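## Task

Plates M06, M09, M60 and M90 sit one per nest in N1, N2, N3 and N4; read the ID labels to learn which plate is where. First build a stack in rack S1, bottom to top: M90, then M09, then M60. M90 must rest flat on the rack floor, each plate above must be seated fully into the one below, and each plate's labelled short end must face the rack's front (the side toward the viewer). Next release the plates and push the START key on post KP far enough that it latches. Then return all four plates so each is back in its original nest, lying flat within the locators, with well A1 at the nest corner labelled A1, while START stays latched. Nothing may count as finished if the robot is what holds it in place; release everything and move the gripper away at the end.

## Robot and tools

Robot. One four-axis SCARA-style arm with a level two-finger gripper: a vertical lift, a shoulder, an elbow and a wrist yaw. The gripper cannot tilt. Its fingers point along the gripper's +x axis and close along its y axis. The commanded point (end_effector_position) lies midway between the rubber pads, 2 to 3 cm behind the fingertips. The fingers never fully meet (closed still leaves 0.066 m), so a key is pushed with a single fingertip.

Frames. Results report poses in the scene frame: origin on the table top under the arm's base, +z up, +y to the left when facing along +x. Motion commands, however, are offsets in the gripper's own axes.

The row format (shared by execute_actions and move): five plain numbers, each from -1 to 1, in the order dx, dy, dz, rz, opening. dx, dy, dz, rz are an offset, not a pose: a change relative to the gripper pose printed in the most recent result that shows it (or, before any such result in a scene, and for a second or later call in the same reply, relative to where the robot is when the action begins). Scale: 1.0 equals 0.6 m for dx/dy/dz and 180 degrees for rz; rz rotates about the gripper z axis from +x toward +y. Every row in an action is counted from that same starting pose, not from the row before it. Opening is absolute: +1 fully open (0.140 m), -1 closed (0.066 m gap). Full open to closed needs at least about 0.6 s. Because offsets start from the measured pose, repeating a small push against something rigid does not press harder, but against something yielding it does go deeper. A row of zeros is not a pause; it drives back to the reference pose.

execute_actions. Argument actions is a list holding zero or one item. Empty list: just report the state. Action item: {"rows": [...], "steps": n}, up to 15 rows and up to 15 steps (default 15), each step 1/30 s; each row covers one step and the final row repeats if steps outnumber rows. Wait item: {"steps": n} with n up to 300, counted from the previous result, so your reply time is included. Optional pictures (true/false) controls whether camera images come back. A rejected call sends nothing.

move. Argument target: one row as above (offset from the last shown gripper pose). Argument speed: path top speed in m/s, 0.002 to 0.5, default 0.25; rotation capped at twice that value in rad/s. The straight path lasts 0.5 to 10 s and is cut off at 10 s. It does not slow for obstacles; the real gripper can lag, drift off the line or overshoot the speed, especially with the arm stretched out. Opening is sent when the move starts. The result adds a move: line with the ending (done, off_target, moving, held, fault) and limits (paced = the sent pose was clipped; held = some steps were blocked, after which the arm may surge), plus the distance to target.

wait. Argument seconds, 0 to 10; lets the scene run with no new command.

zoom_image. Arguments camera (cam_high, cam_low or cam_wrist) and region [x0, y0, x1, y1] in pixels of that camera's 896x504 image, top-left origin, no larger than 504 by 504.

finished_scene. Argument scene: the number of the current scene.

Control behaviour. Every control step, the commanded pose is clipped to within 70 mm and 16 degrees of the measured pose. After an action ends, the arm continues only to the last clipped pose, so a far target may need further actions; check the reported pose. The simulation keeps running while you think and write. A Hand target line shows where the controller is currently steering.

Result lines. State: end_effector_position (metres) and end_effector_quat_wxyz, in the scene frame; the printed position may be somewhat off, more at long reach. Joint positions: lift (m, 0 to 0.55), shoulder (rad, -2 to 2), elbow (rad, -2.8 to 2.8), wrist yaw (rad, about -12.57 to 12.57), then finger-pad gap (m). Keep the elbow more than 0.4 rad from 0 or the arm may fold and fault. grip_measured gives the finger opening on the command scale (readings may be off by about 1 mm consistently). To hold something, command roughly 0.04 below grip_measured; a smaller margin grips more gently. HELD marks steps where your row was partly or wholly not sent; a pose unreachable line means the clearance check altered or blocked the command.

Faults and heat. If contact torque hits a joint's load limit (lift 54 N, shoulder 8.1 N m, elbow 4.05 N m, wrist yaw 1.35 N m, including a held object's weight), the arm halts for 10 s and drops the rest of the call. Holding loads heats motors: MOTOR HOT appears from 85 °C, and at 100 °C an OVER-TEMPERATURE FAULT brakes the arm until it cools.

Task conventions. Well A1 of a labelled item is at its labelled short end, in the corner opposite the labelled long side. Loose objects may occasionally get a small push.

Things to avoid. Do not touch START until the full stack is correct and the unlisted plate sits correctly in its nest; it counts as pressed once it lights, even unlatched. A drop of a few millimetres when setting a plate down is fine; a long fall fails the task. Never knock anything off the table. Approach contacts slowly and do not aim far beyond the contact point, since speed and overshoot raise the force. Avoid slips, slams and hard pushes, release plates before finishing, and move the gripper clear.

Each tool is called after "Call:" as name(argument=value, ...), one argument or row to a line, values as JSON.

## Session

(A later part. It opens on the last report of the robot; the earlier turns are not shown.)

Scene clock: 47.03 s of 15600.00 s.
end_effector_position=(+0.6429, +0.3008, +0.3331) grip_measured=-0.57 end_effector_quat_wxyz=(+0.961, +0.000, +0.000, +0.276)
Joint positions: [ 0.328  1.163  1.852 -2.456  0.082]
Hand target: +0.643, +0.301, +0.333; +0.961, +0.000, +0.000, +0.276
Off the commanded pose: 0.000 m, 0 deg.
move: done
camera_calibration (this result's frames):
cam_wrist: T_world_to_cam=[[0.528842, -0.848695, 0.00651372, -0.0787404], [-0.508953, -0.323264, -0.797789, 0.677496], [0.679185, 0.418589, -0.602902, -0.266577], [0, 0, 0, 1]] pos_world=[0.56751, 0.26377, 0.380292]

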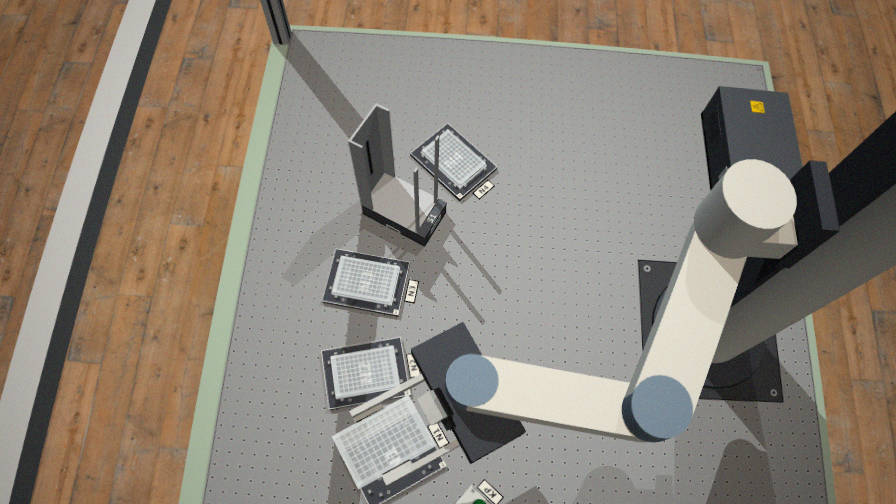

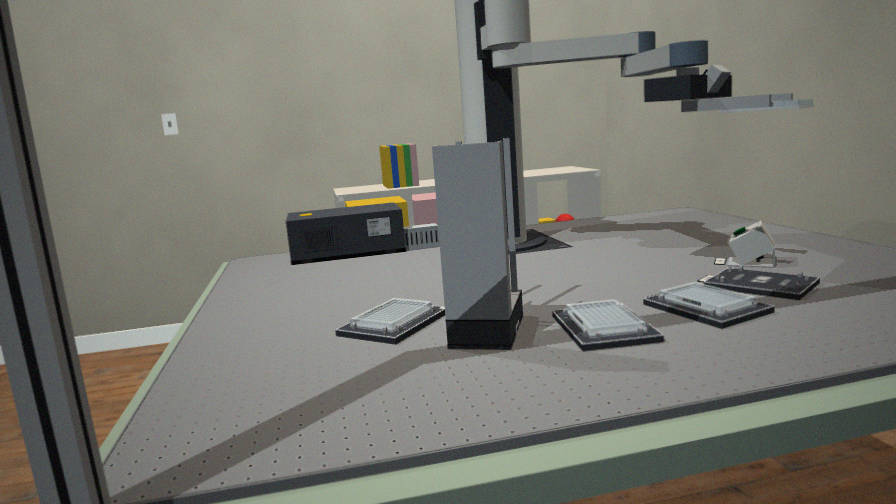

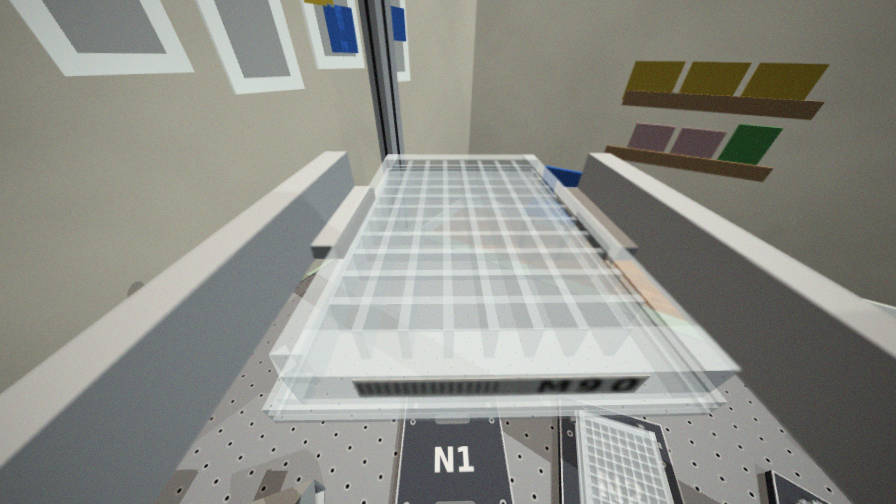

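Call:
move(
  target=[-0.42,-0.775,0,-0.319,-0.63],
)

Scene clock: 54.17 s of 15600.00 s.
end_effector_position=(+0.6755, -0.2272, +0.3331) grip_measured=-0.57 end_effector_quat_wxyz=(+0.975, +0.000, +0.000, -0.220)
Joint positions: [ 0.328  0.185  1.81  -2.44   0.082]
Hand target: +0.676, -0.227, +0.333; +0.975, +0.000, +0.000, -0.220
Off the commanded pose: 0.000 m, 0 deg.
After step 90, 1.60 s passed at rest.
move: done
camera_calibration (this result's frames):
cam_wrist: T_world_to_cam=[[-0.430457, -0.902588, 0.00651372, 0.0916543], [-0.546432, 0.254844, -0.797789, 0.680081], [0.718414, -0.346973, -0.602902, -0.268165], [0, 0, 0, 1]] pos_world=[0.603725, -0.183634, 0.380287]

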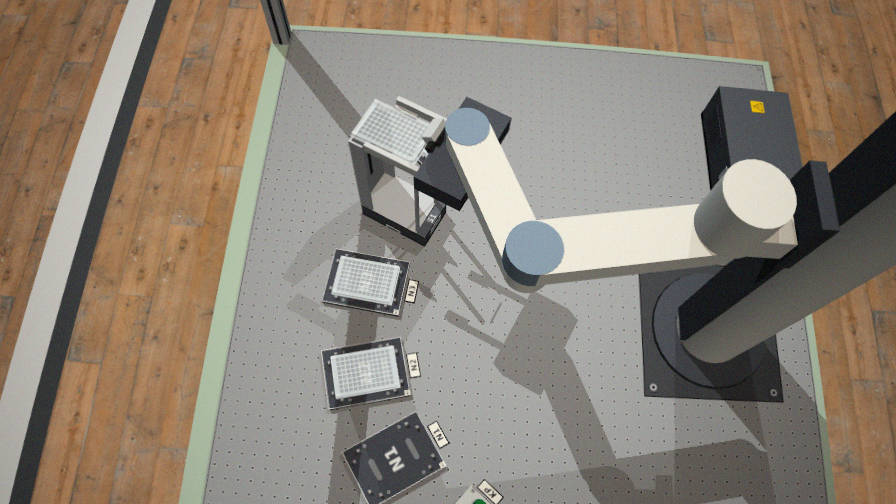

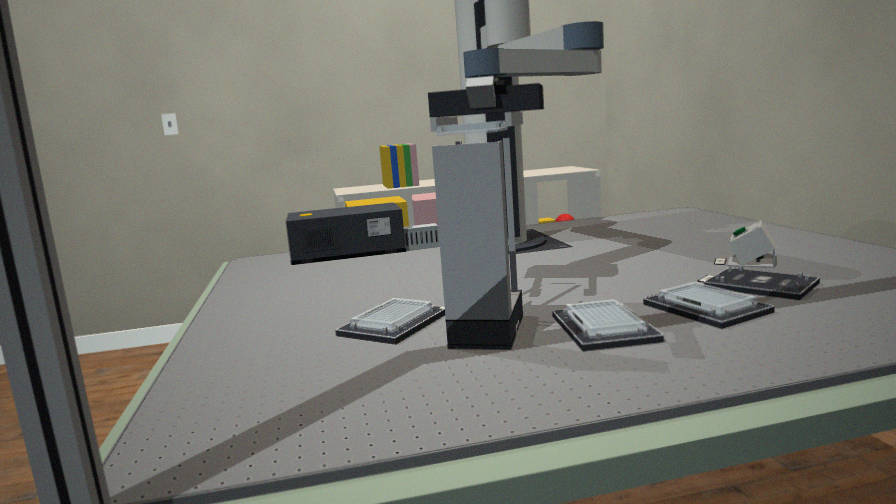

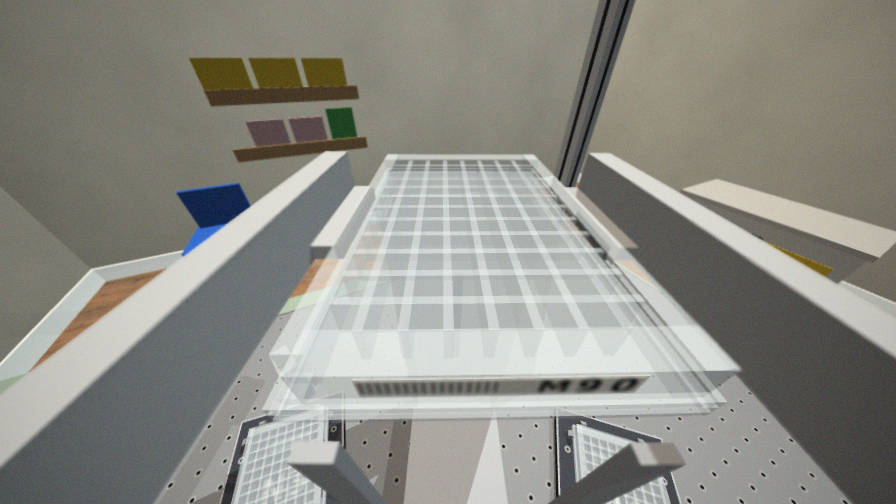

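Call:
move(
  target=[0,0,-0.025,0,-0.63],
  speed=0.02,
)

Call:
zoom_image(
  camera="cam_high",
  region=[330,80,470,180],
)

Scene clock: 59.87 s of 15600.00 s.
end_effector_position=(+0.6756, -0.2272, +0.3185) grip_measured=-0.57 end_effector_quat_wxyz=(+0.975, +0.000, +0.000, -0.220)
Joint positions: [ 0.314  0.185  1.811 -2.44   0.082]
Hand target: +0.676, -0.227, +0.318; +0.975, +0.000, +0.000, -0.220
Off the commanded pose: 0.000 m, 0 deg.
After step 90, 1.73 s passed at rest.
move: done
camera_calibration (this result's frames):
cam_wrist: T_world_to_cam=[[-0.430799, -0.902425, 0.00651372, 0.0920524], [-0.546335, 0.255051, -0.797789, 0.6685], [0.718283, -0.347245, -0.602902, -0.276995], [0, 0, 0, 1]] pos_world=[0.603842, -0.183616, 0.365721]

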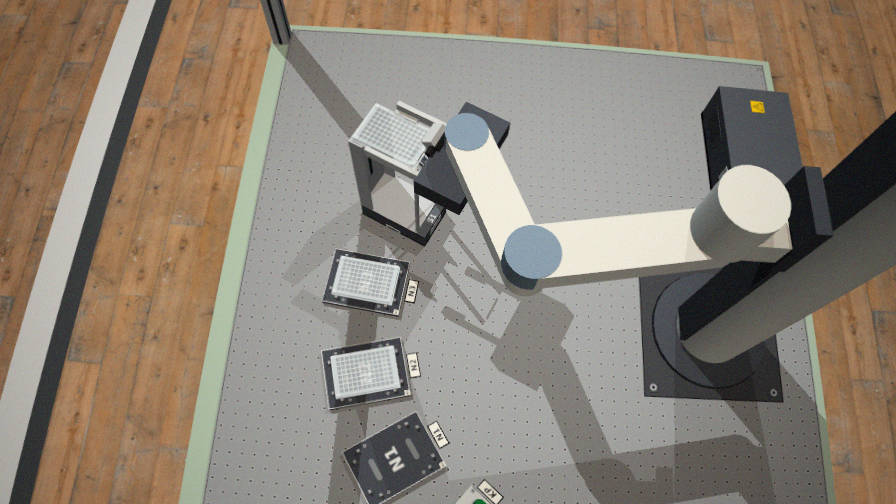

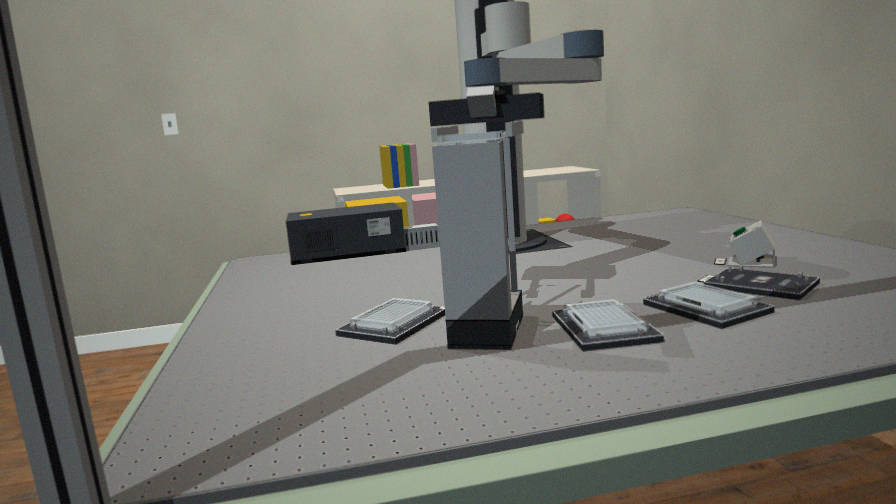

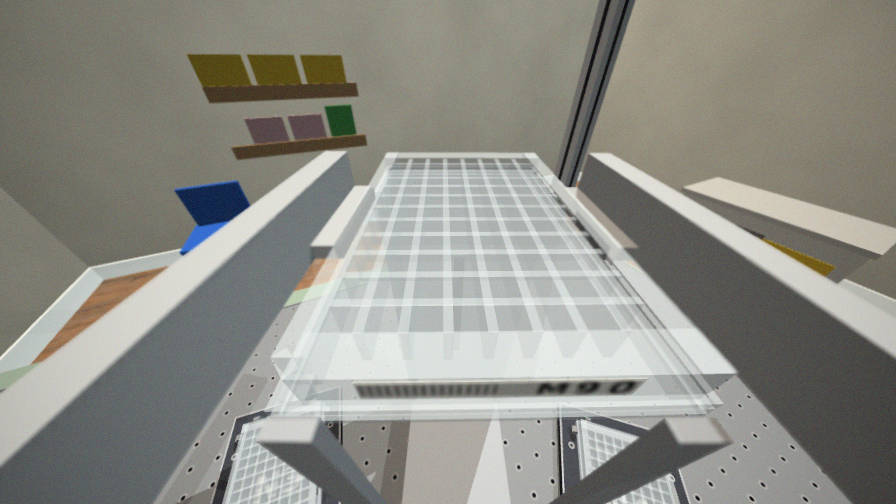

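Region (330, 80, 470, 180) of cam_high's 896x504 image, scaled by 3.600, with more detail than that image has; it fills the top 360 rows of this view, and the rest is white.

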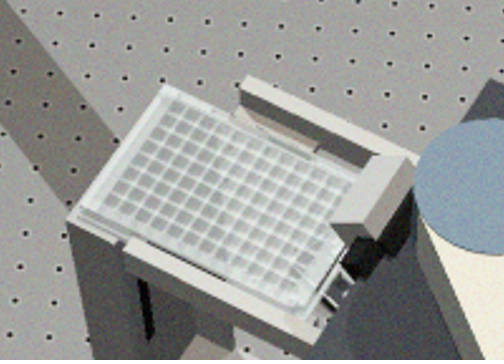

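Call:
move(
  target=[-0.0015,0,0.008,0,-0.63],
  speed=0.02,
)

Call:
move(
  target=[0,0,-0.012,0,-0.63],
  speed=0.012,
)

Scene clock: 63.53 s of 15600.00 s.
end_effector_position=(+0.6748, -0.2269, +0.3233) grip_measured=-0.57 end_effector_quat_wxyz=(+0.975, +0.000, +0.000, -0.220)
Joint positions: [ 0.318  0.188  1.805 -2.438  0.082]
Hand target: +0.675, -0.227, +0.323; +0.975, +0.000, +0.000, -0.220
Off the commanded pose: 0.000 m, 0 deg.
move: done
camera_calibration (this result's frames):
cam_wrist: T_world_to_cam=[[-0.431064, -0.902298, 0.00651372, 0.0921366], [-0.54626, 0.255211, -0.797789, 0.671764], [0.718181, -0.347456, -0.602902, -0.273393], [0, 0, 0, 1]] pos_world=[0.60302, -0.183299, 0.370496]

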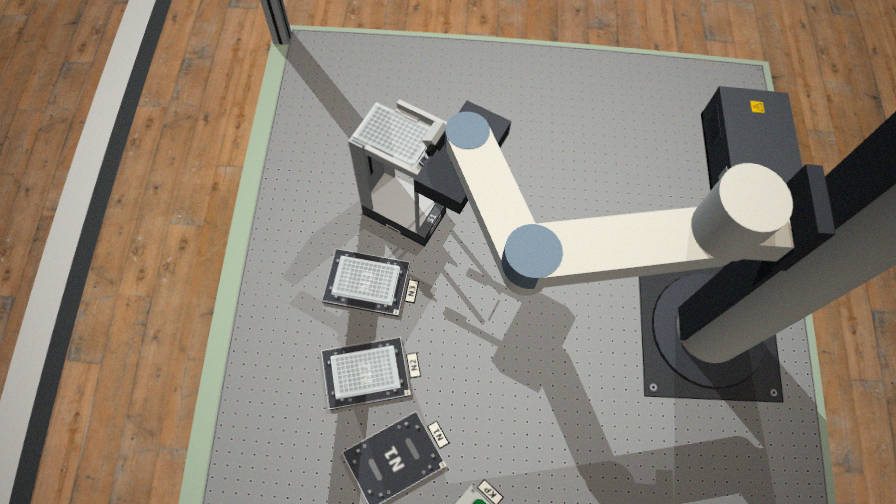

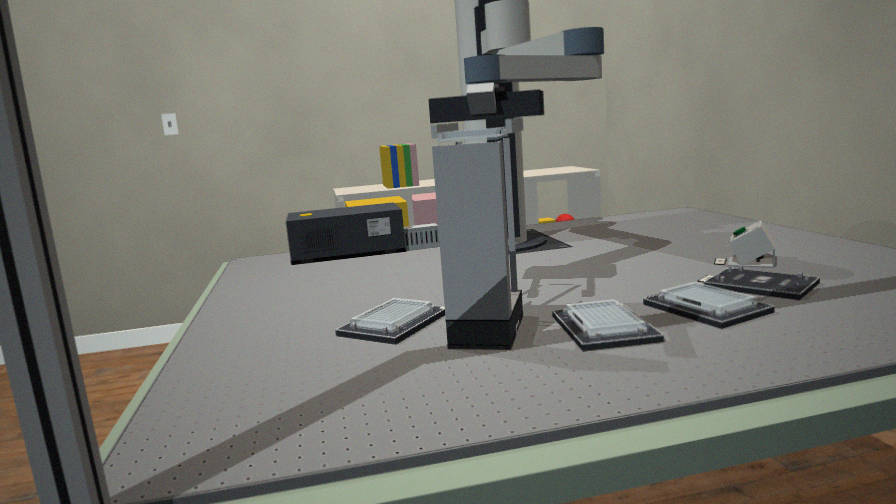

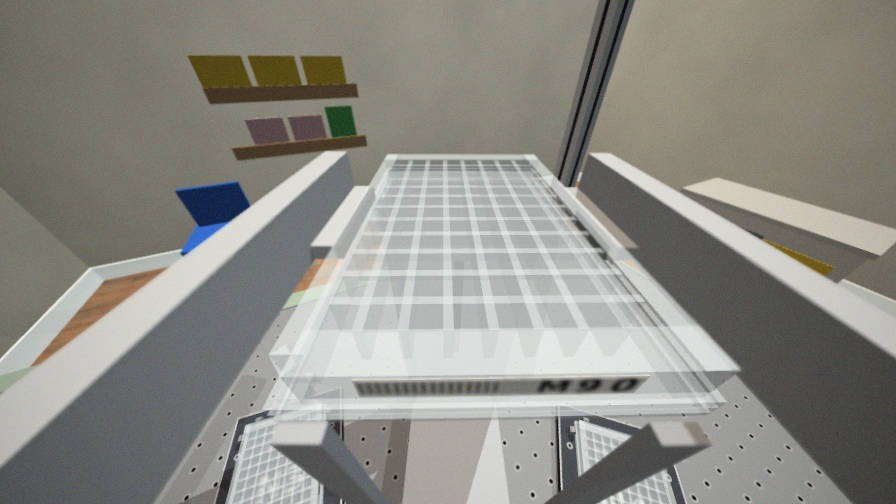

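Scene clock: 64.37 s of 15600.00 s.
end_effector_position=(+0.6748, -0.2273, +0.3162) grip_measured=-0.57 end_effector_quat_wxyz=(+0.975, +0.000, +0.000, -0.222)
Joint positions: [ 0.311  0.187  1.807 -2.441  0.082]
Hand target: +0.675, -0.227, +0.316; +0.975, +0.000, +0.000, -0.221
Off the commanded pose: 0.000 m, 0 deg.
move: done
camera_calibration (this result's frames):
cam_wrist: T_world_to_cam=[[-0.433387, -0.901184, 0.00651372, 0.0936624], [-0.545601, 0.256618, -0.797789, 0.666092], [0.717283, -0.349305, -0.602902, -0.277665], [0, 0, 0, 1]] pos_world=[0.603177, -0.183514, 0.363385]

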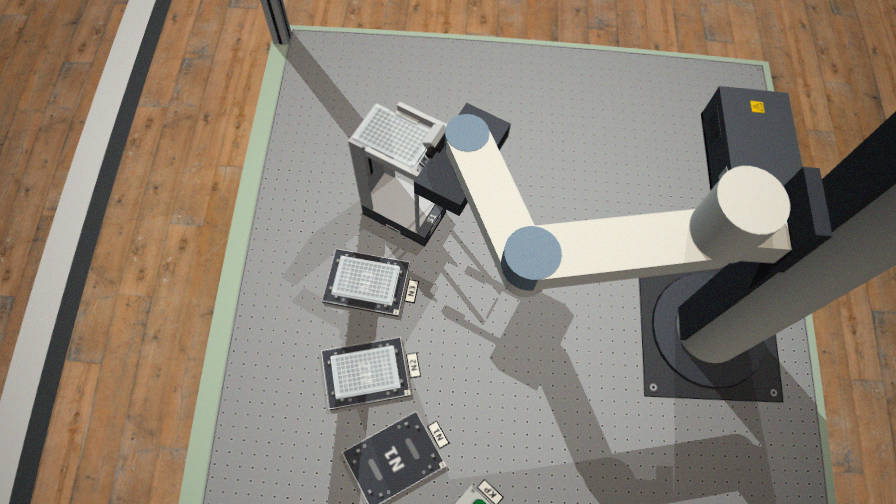

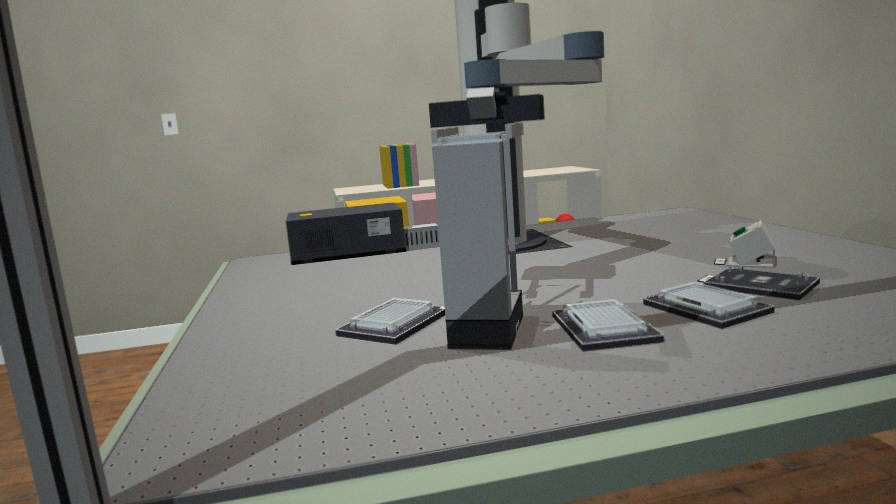

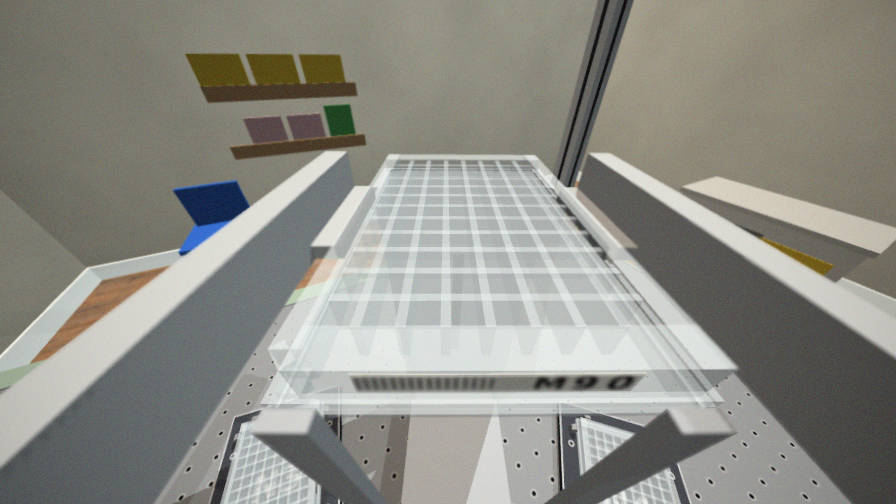

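Call:
move(
  target=[0.0005,-0.0008,-0.012,-0.0025,-0.63],
  speed=0.012,
)

Scene clock: 67.23 s of 15600.00 s.
end_effector_position=(+0.6749, -0.2279, +0.3090) grip_measured=-0.57 end_effector_quat_wxyz=(+0.974, +0.000, +0.000, -0.226)
Joint positions: [ 0.304  0.188  1.808 -2.451  0.082]
Hand target: +0.675, -0.228, +0.309; +0.974, +0.000, +0.000, -0.226
Off the commanded pose: 0.000 m, 0 deg.
move: done
camera_calibration (this result's frames):
cam_wrist: T_world_to_cam=[[-0.440416, -0.89777, 0.00651372, 0.0986796], [-0.543579, 0.260873, -0.797789, 0.660114], [0.714532, -0.354899, -0.602902, -0.281664], [0, 0, 0, 1]] pos_world=[0.603543, -0.183577, 0.356173]

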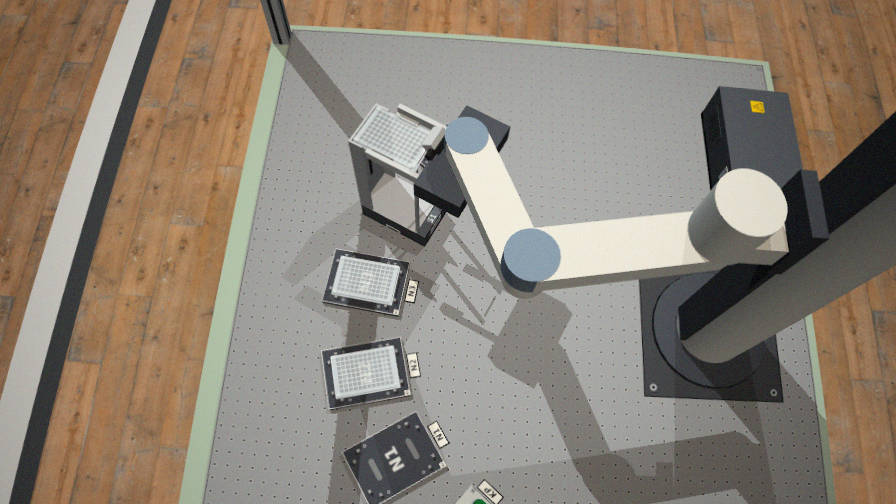

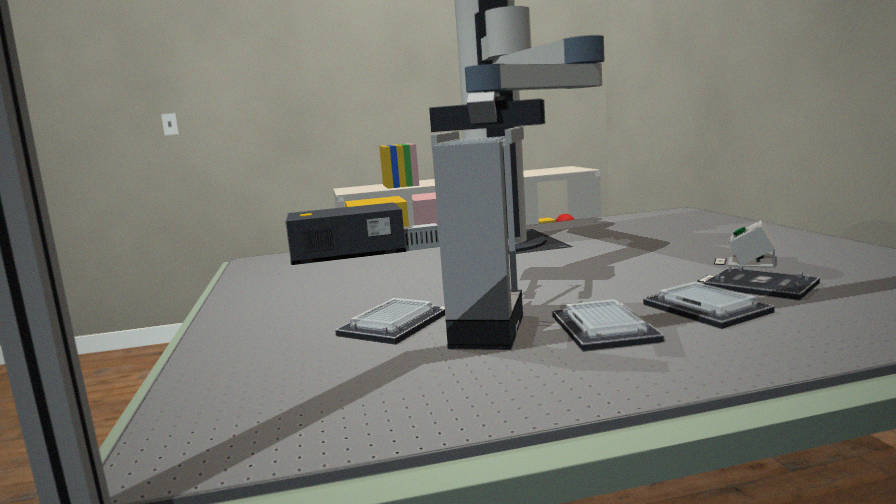

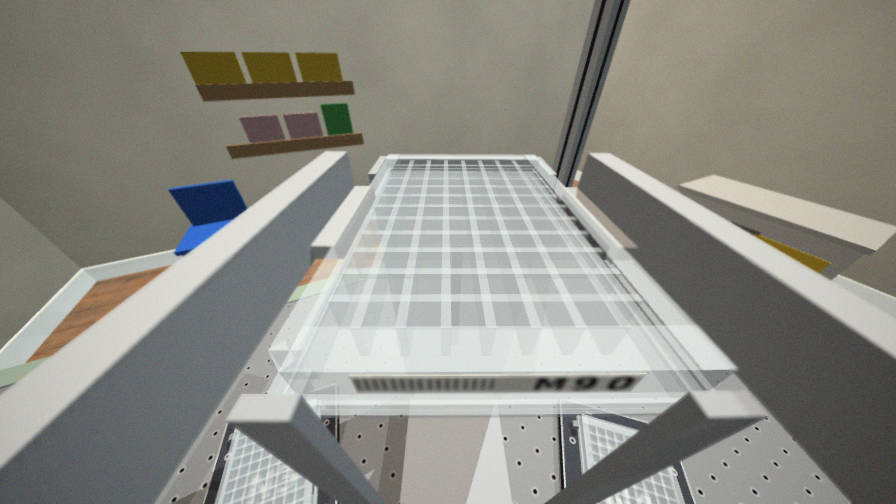

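In. Rack (0.6749,−0.2279) m −.4404.

Call:
move(
  target=[0,0,-0.38,0,-0.63],
  speed=0.08,
)

Call:
move(
  target=[0,0,-0.0125,0,-0.63],
  speed=0.012,
)

Call:
move(
  target=[0,0,0,0,0.2],
)

Call:
move(
  target=[-0.21,0,0.03,0,0.2],
  speed=0.15,
)

Scene clock: 74.47 s of 15600.00 s.
end_effector_position=(+0.6749, -0.2279, +0.0809) grip_measured=-0.57 end_effector_quat_wxyz=(+0.974, +0.000, +0.000, -0.226)
Joint positions: [ 0.076  0.188  1.808 -2.451  0.082]
Hand target: +0.675, -0.228, +0.081; +0.974, +0.000, +0.000, -0.226
Off the commanded pose: 0.000 m, 0 deg.
After step 90, 1.10 s passed at rest.
move: done
camera_calibration (this result's frames):
cam_wrist: T_world_to_cam=[[-0.440419, -0.897769, 0.00651372, 0.100167], [-0.543578, 0.260875, -0.797789, 0.47816], [0.714531, -0.354902, -0.602902, -0.419172], [0, 0, 0, 1]] pos_world=[0.603544, -0.183578, 0.128099]

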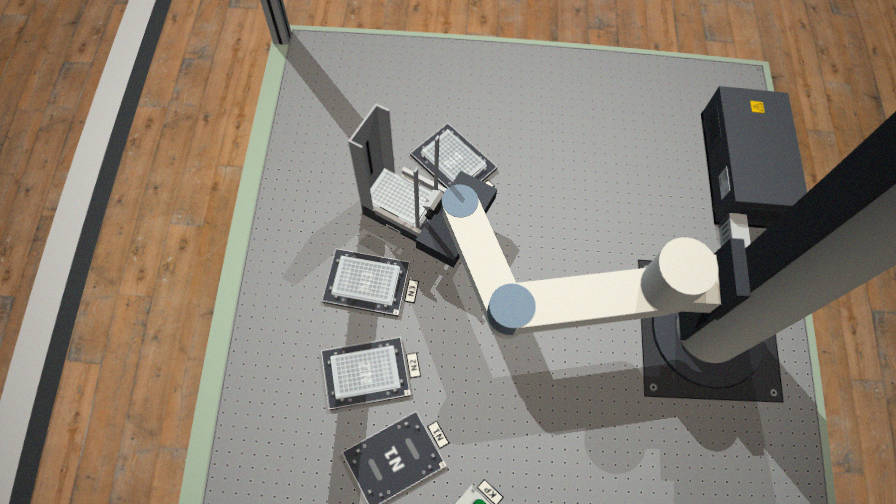

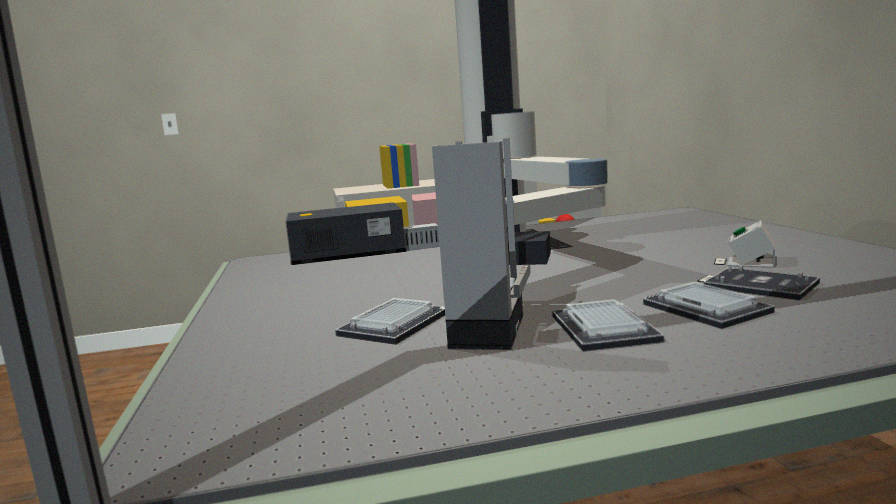

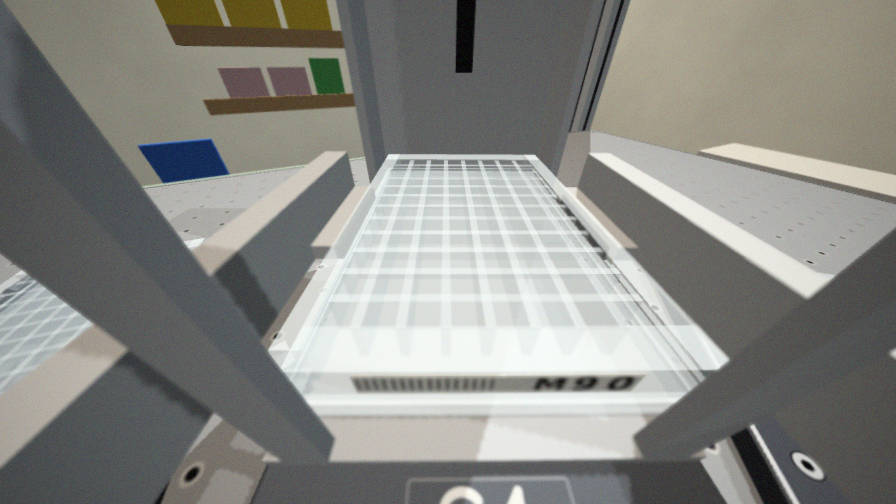

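Scene clock: 75.30 s of 15600.00 s.
end_effector_position=(+0.6749, -0.2279, +0.0734) grip_measured=-0.57 end_effector_quat_wxyz=(+0.974, +0.000, +0.000, -0.226)
Joint positions: [ 0.068  0.188  1.808 -2.451  0.082]
Hand target: +0.675, -0.228, +0.073; +0.974, +0.000, +0.000, -0.226
Off the commanded pose: 0.000 m, 0 deg.
move: done
camera_calibration (this result's frames):
cam_wrist: T_world_to_cam=[[-0.440418, -0.897769, 0.00651372, 0.100215], [-0.543579, 0.260874, -0.797789, 0.472164], [0.714531, -0.354901, -0.602902, -0.423703], [0, 0, 0, 1]] pos_world=[0.603544, -0.183578, 0.120583]

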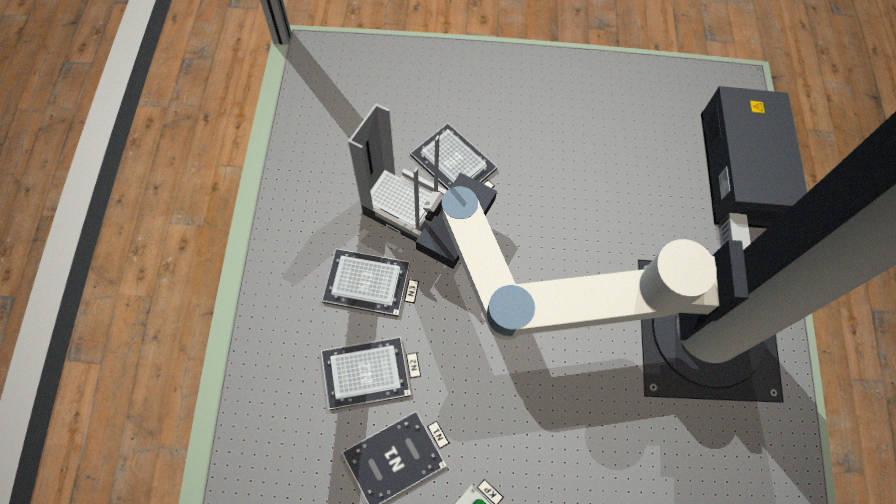

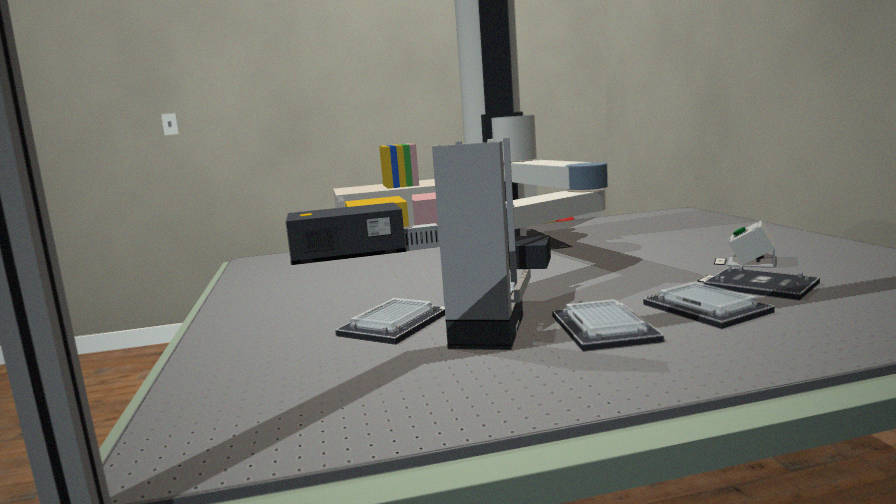

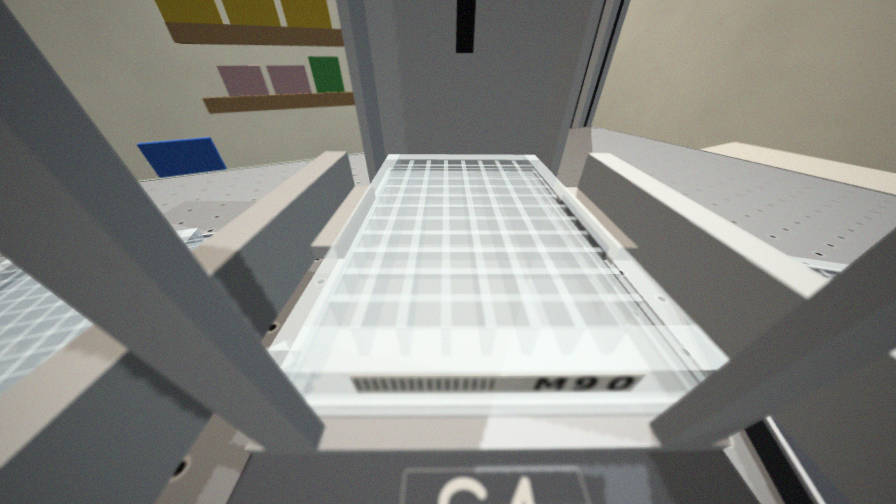

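Scene clock: 75.80 s of 15600.00 s.
end_effector_position=(+0.6749, -0.2279, +0.0734) grip_measured=+0.20 end_effector_quat_wxyz=(+0.974, +0.000, +0.000, -0.226)
Joint positions: [ 0.068  0.188  1.808 -2.451  0.11 ]
Hand target: +0.675, -0.228, +0.073; +0.974, +0.000, +0.000, -0.226
Off the commanded pose: 0.000 m, 0 deg.
move: done
camera_calibration (this result's frames):
cam_wrist: T_world_to_cam=[[-0.440421, -0.897768, 0.00651372, 0.100218], [-0.543578, 0.260876, -0.797789, 0.472164], [0.71453, -0.354904, -0.602902, -0.423703], [0, 0, 0, 1]] pos_world=[0.603544, -0.183578, 0.120583]

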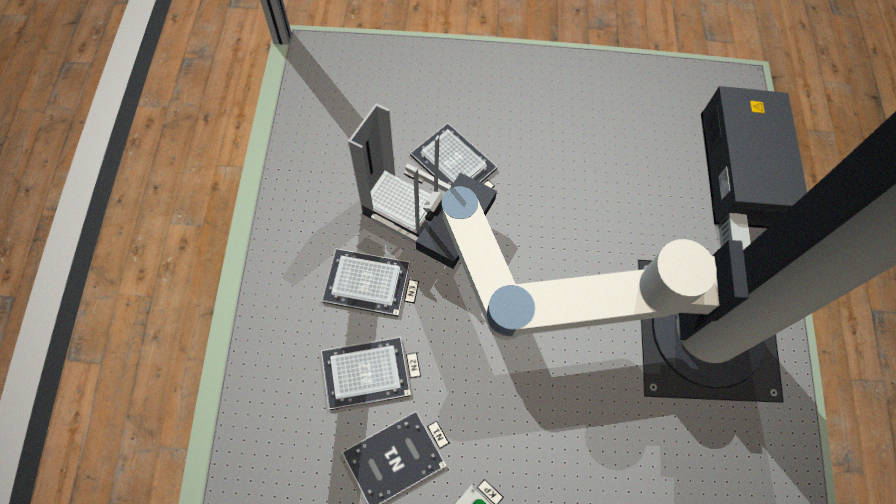

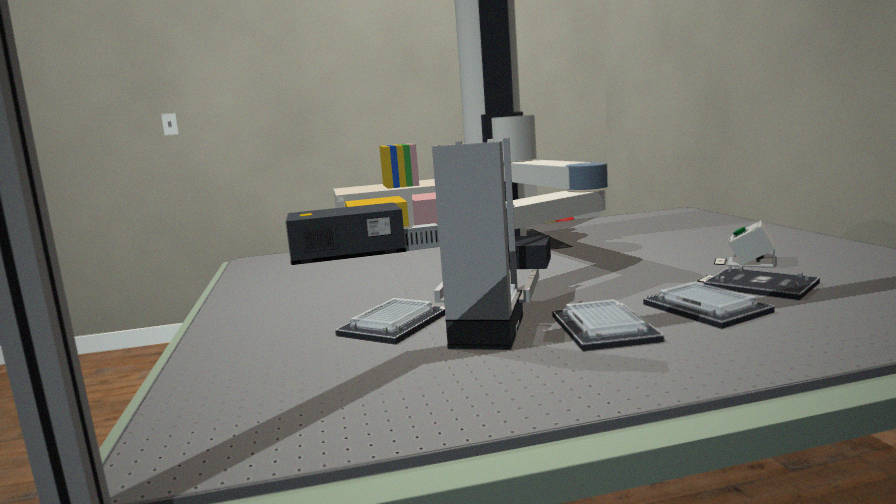

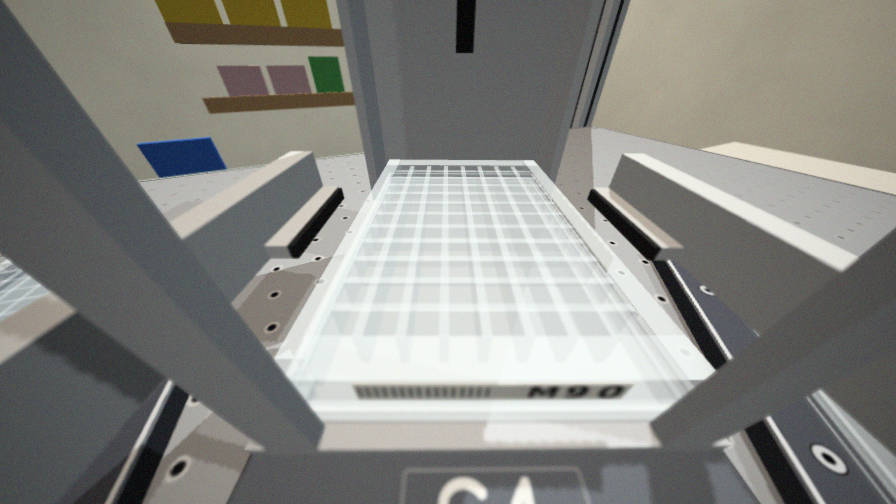

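Scene clock: 77.00 s of 15600.00 s.
end_effector_position=(+0.5616, -0.1726, +0.0914) grip_measured=+0.20 end_effector_quat_wxyz=(+0.974, +0.000, +0.000, -0.226)
Joint positions: [ 0.086  0.477  1.144 -2.077  0.11 ]
Hand target: +0.562, -0.173, +0.091; +0.974, +0.000, +0.000, -0.226
Off the commanded pose: 0.000 m, 0 deg.
move: done
camera_calibration (this result's frames):
cam_wrist: T_world_to_cam=[[-0.440613, -0.897673, 0.00651372, 0.10004], [-0.543522, 0.260993, -0.797789, 0.410538], [0.714454, -0.355057, -0.602902, -0.312294], [0, 0, 0, 1]] pos_world=[0.490335, -0.128226, 0.138588]

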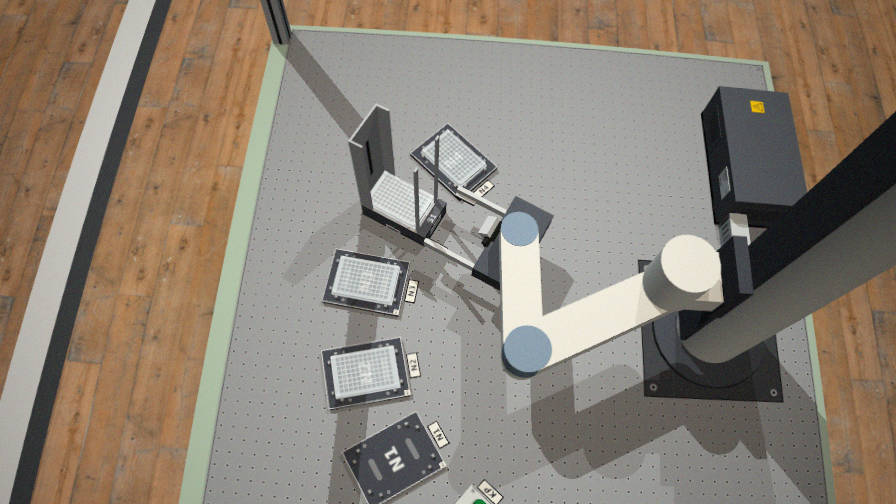

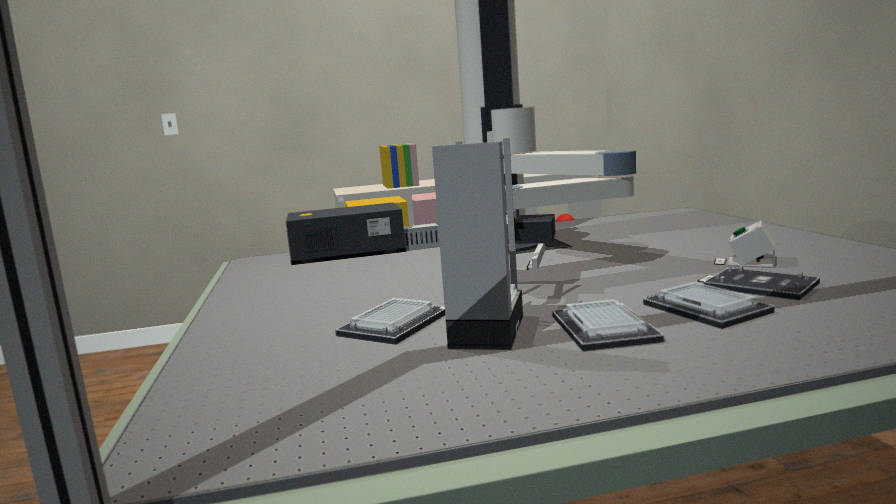

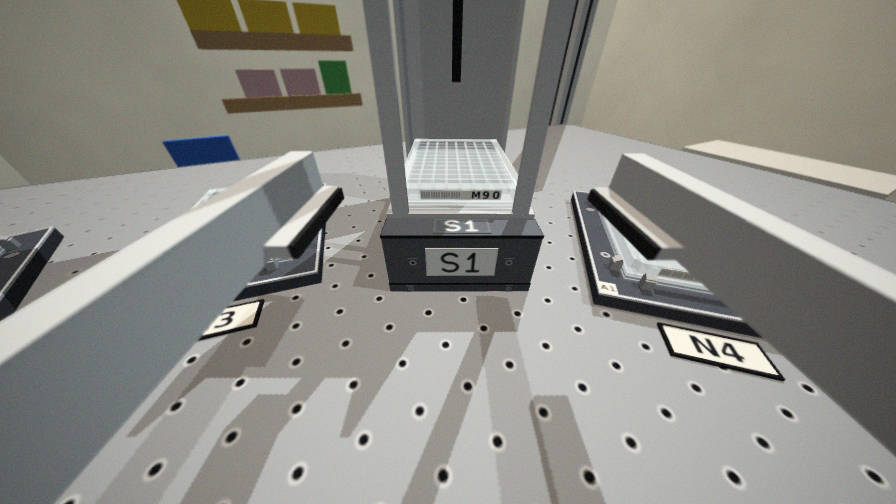

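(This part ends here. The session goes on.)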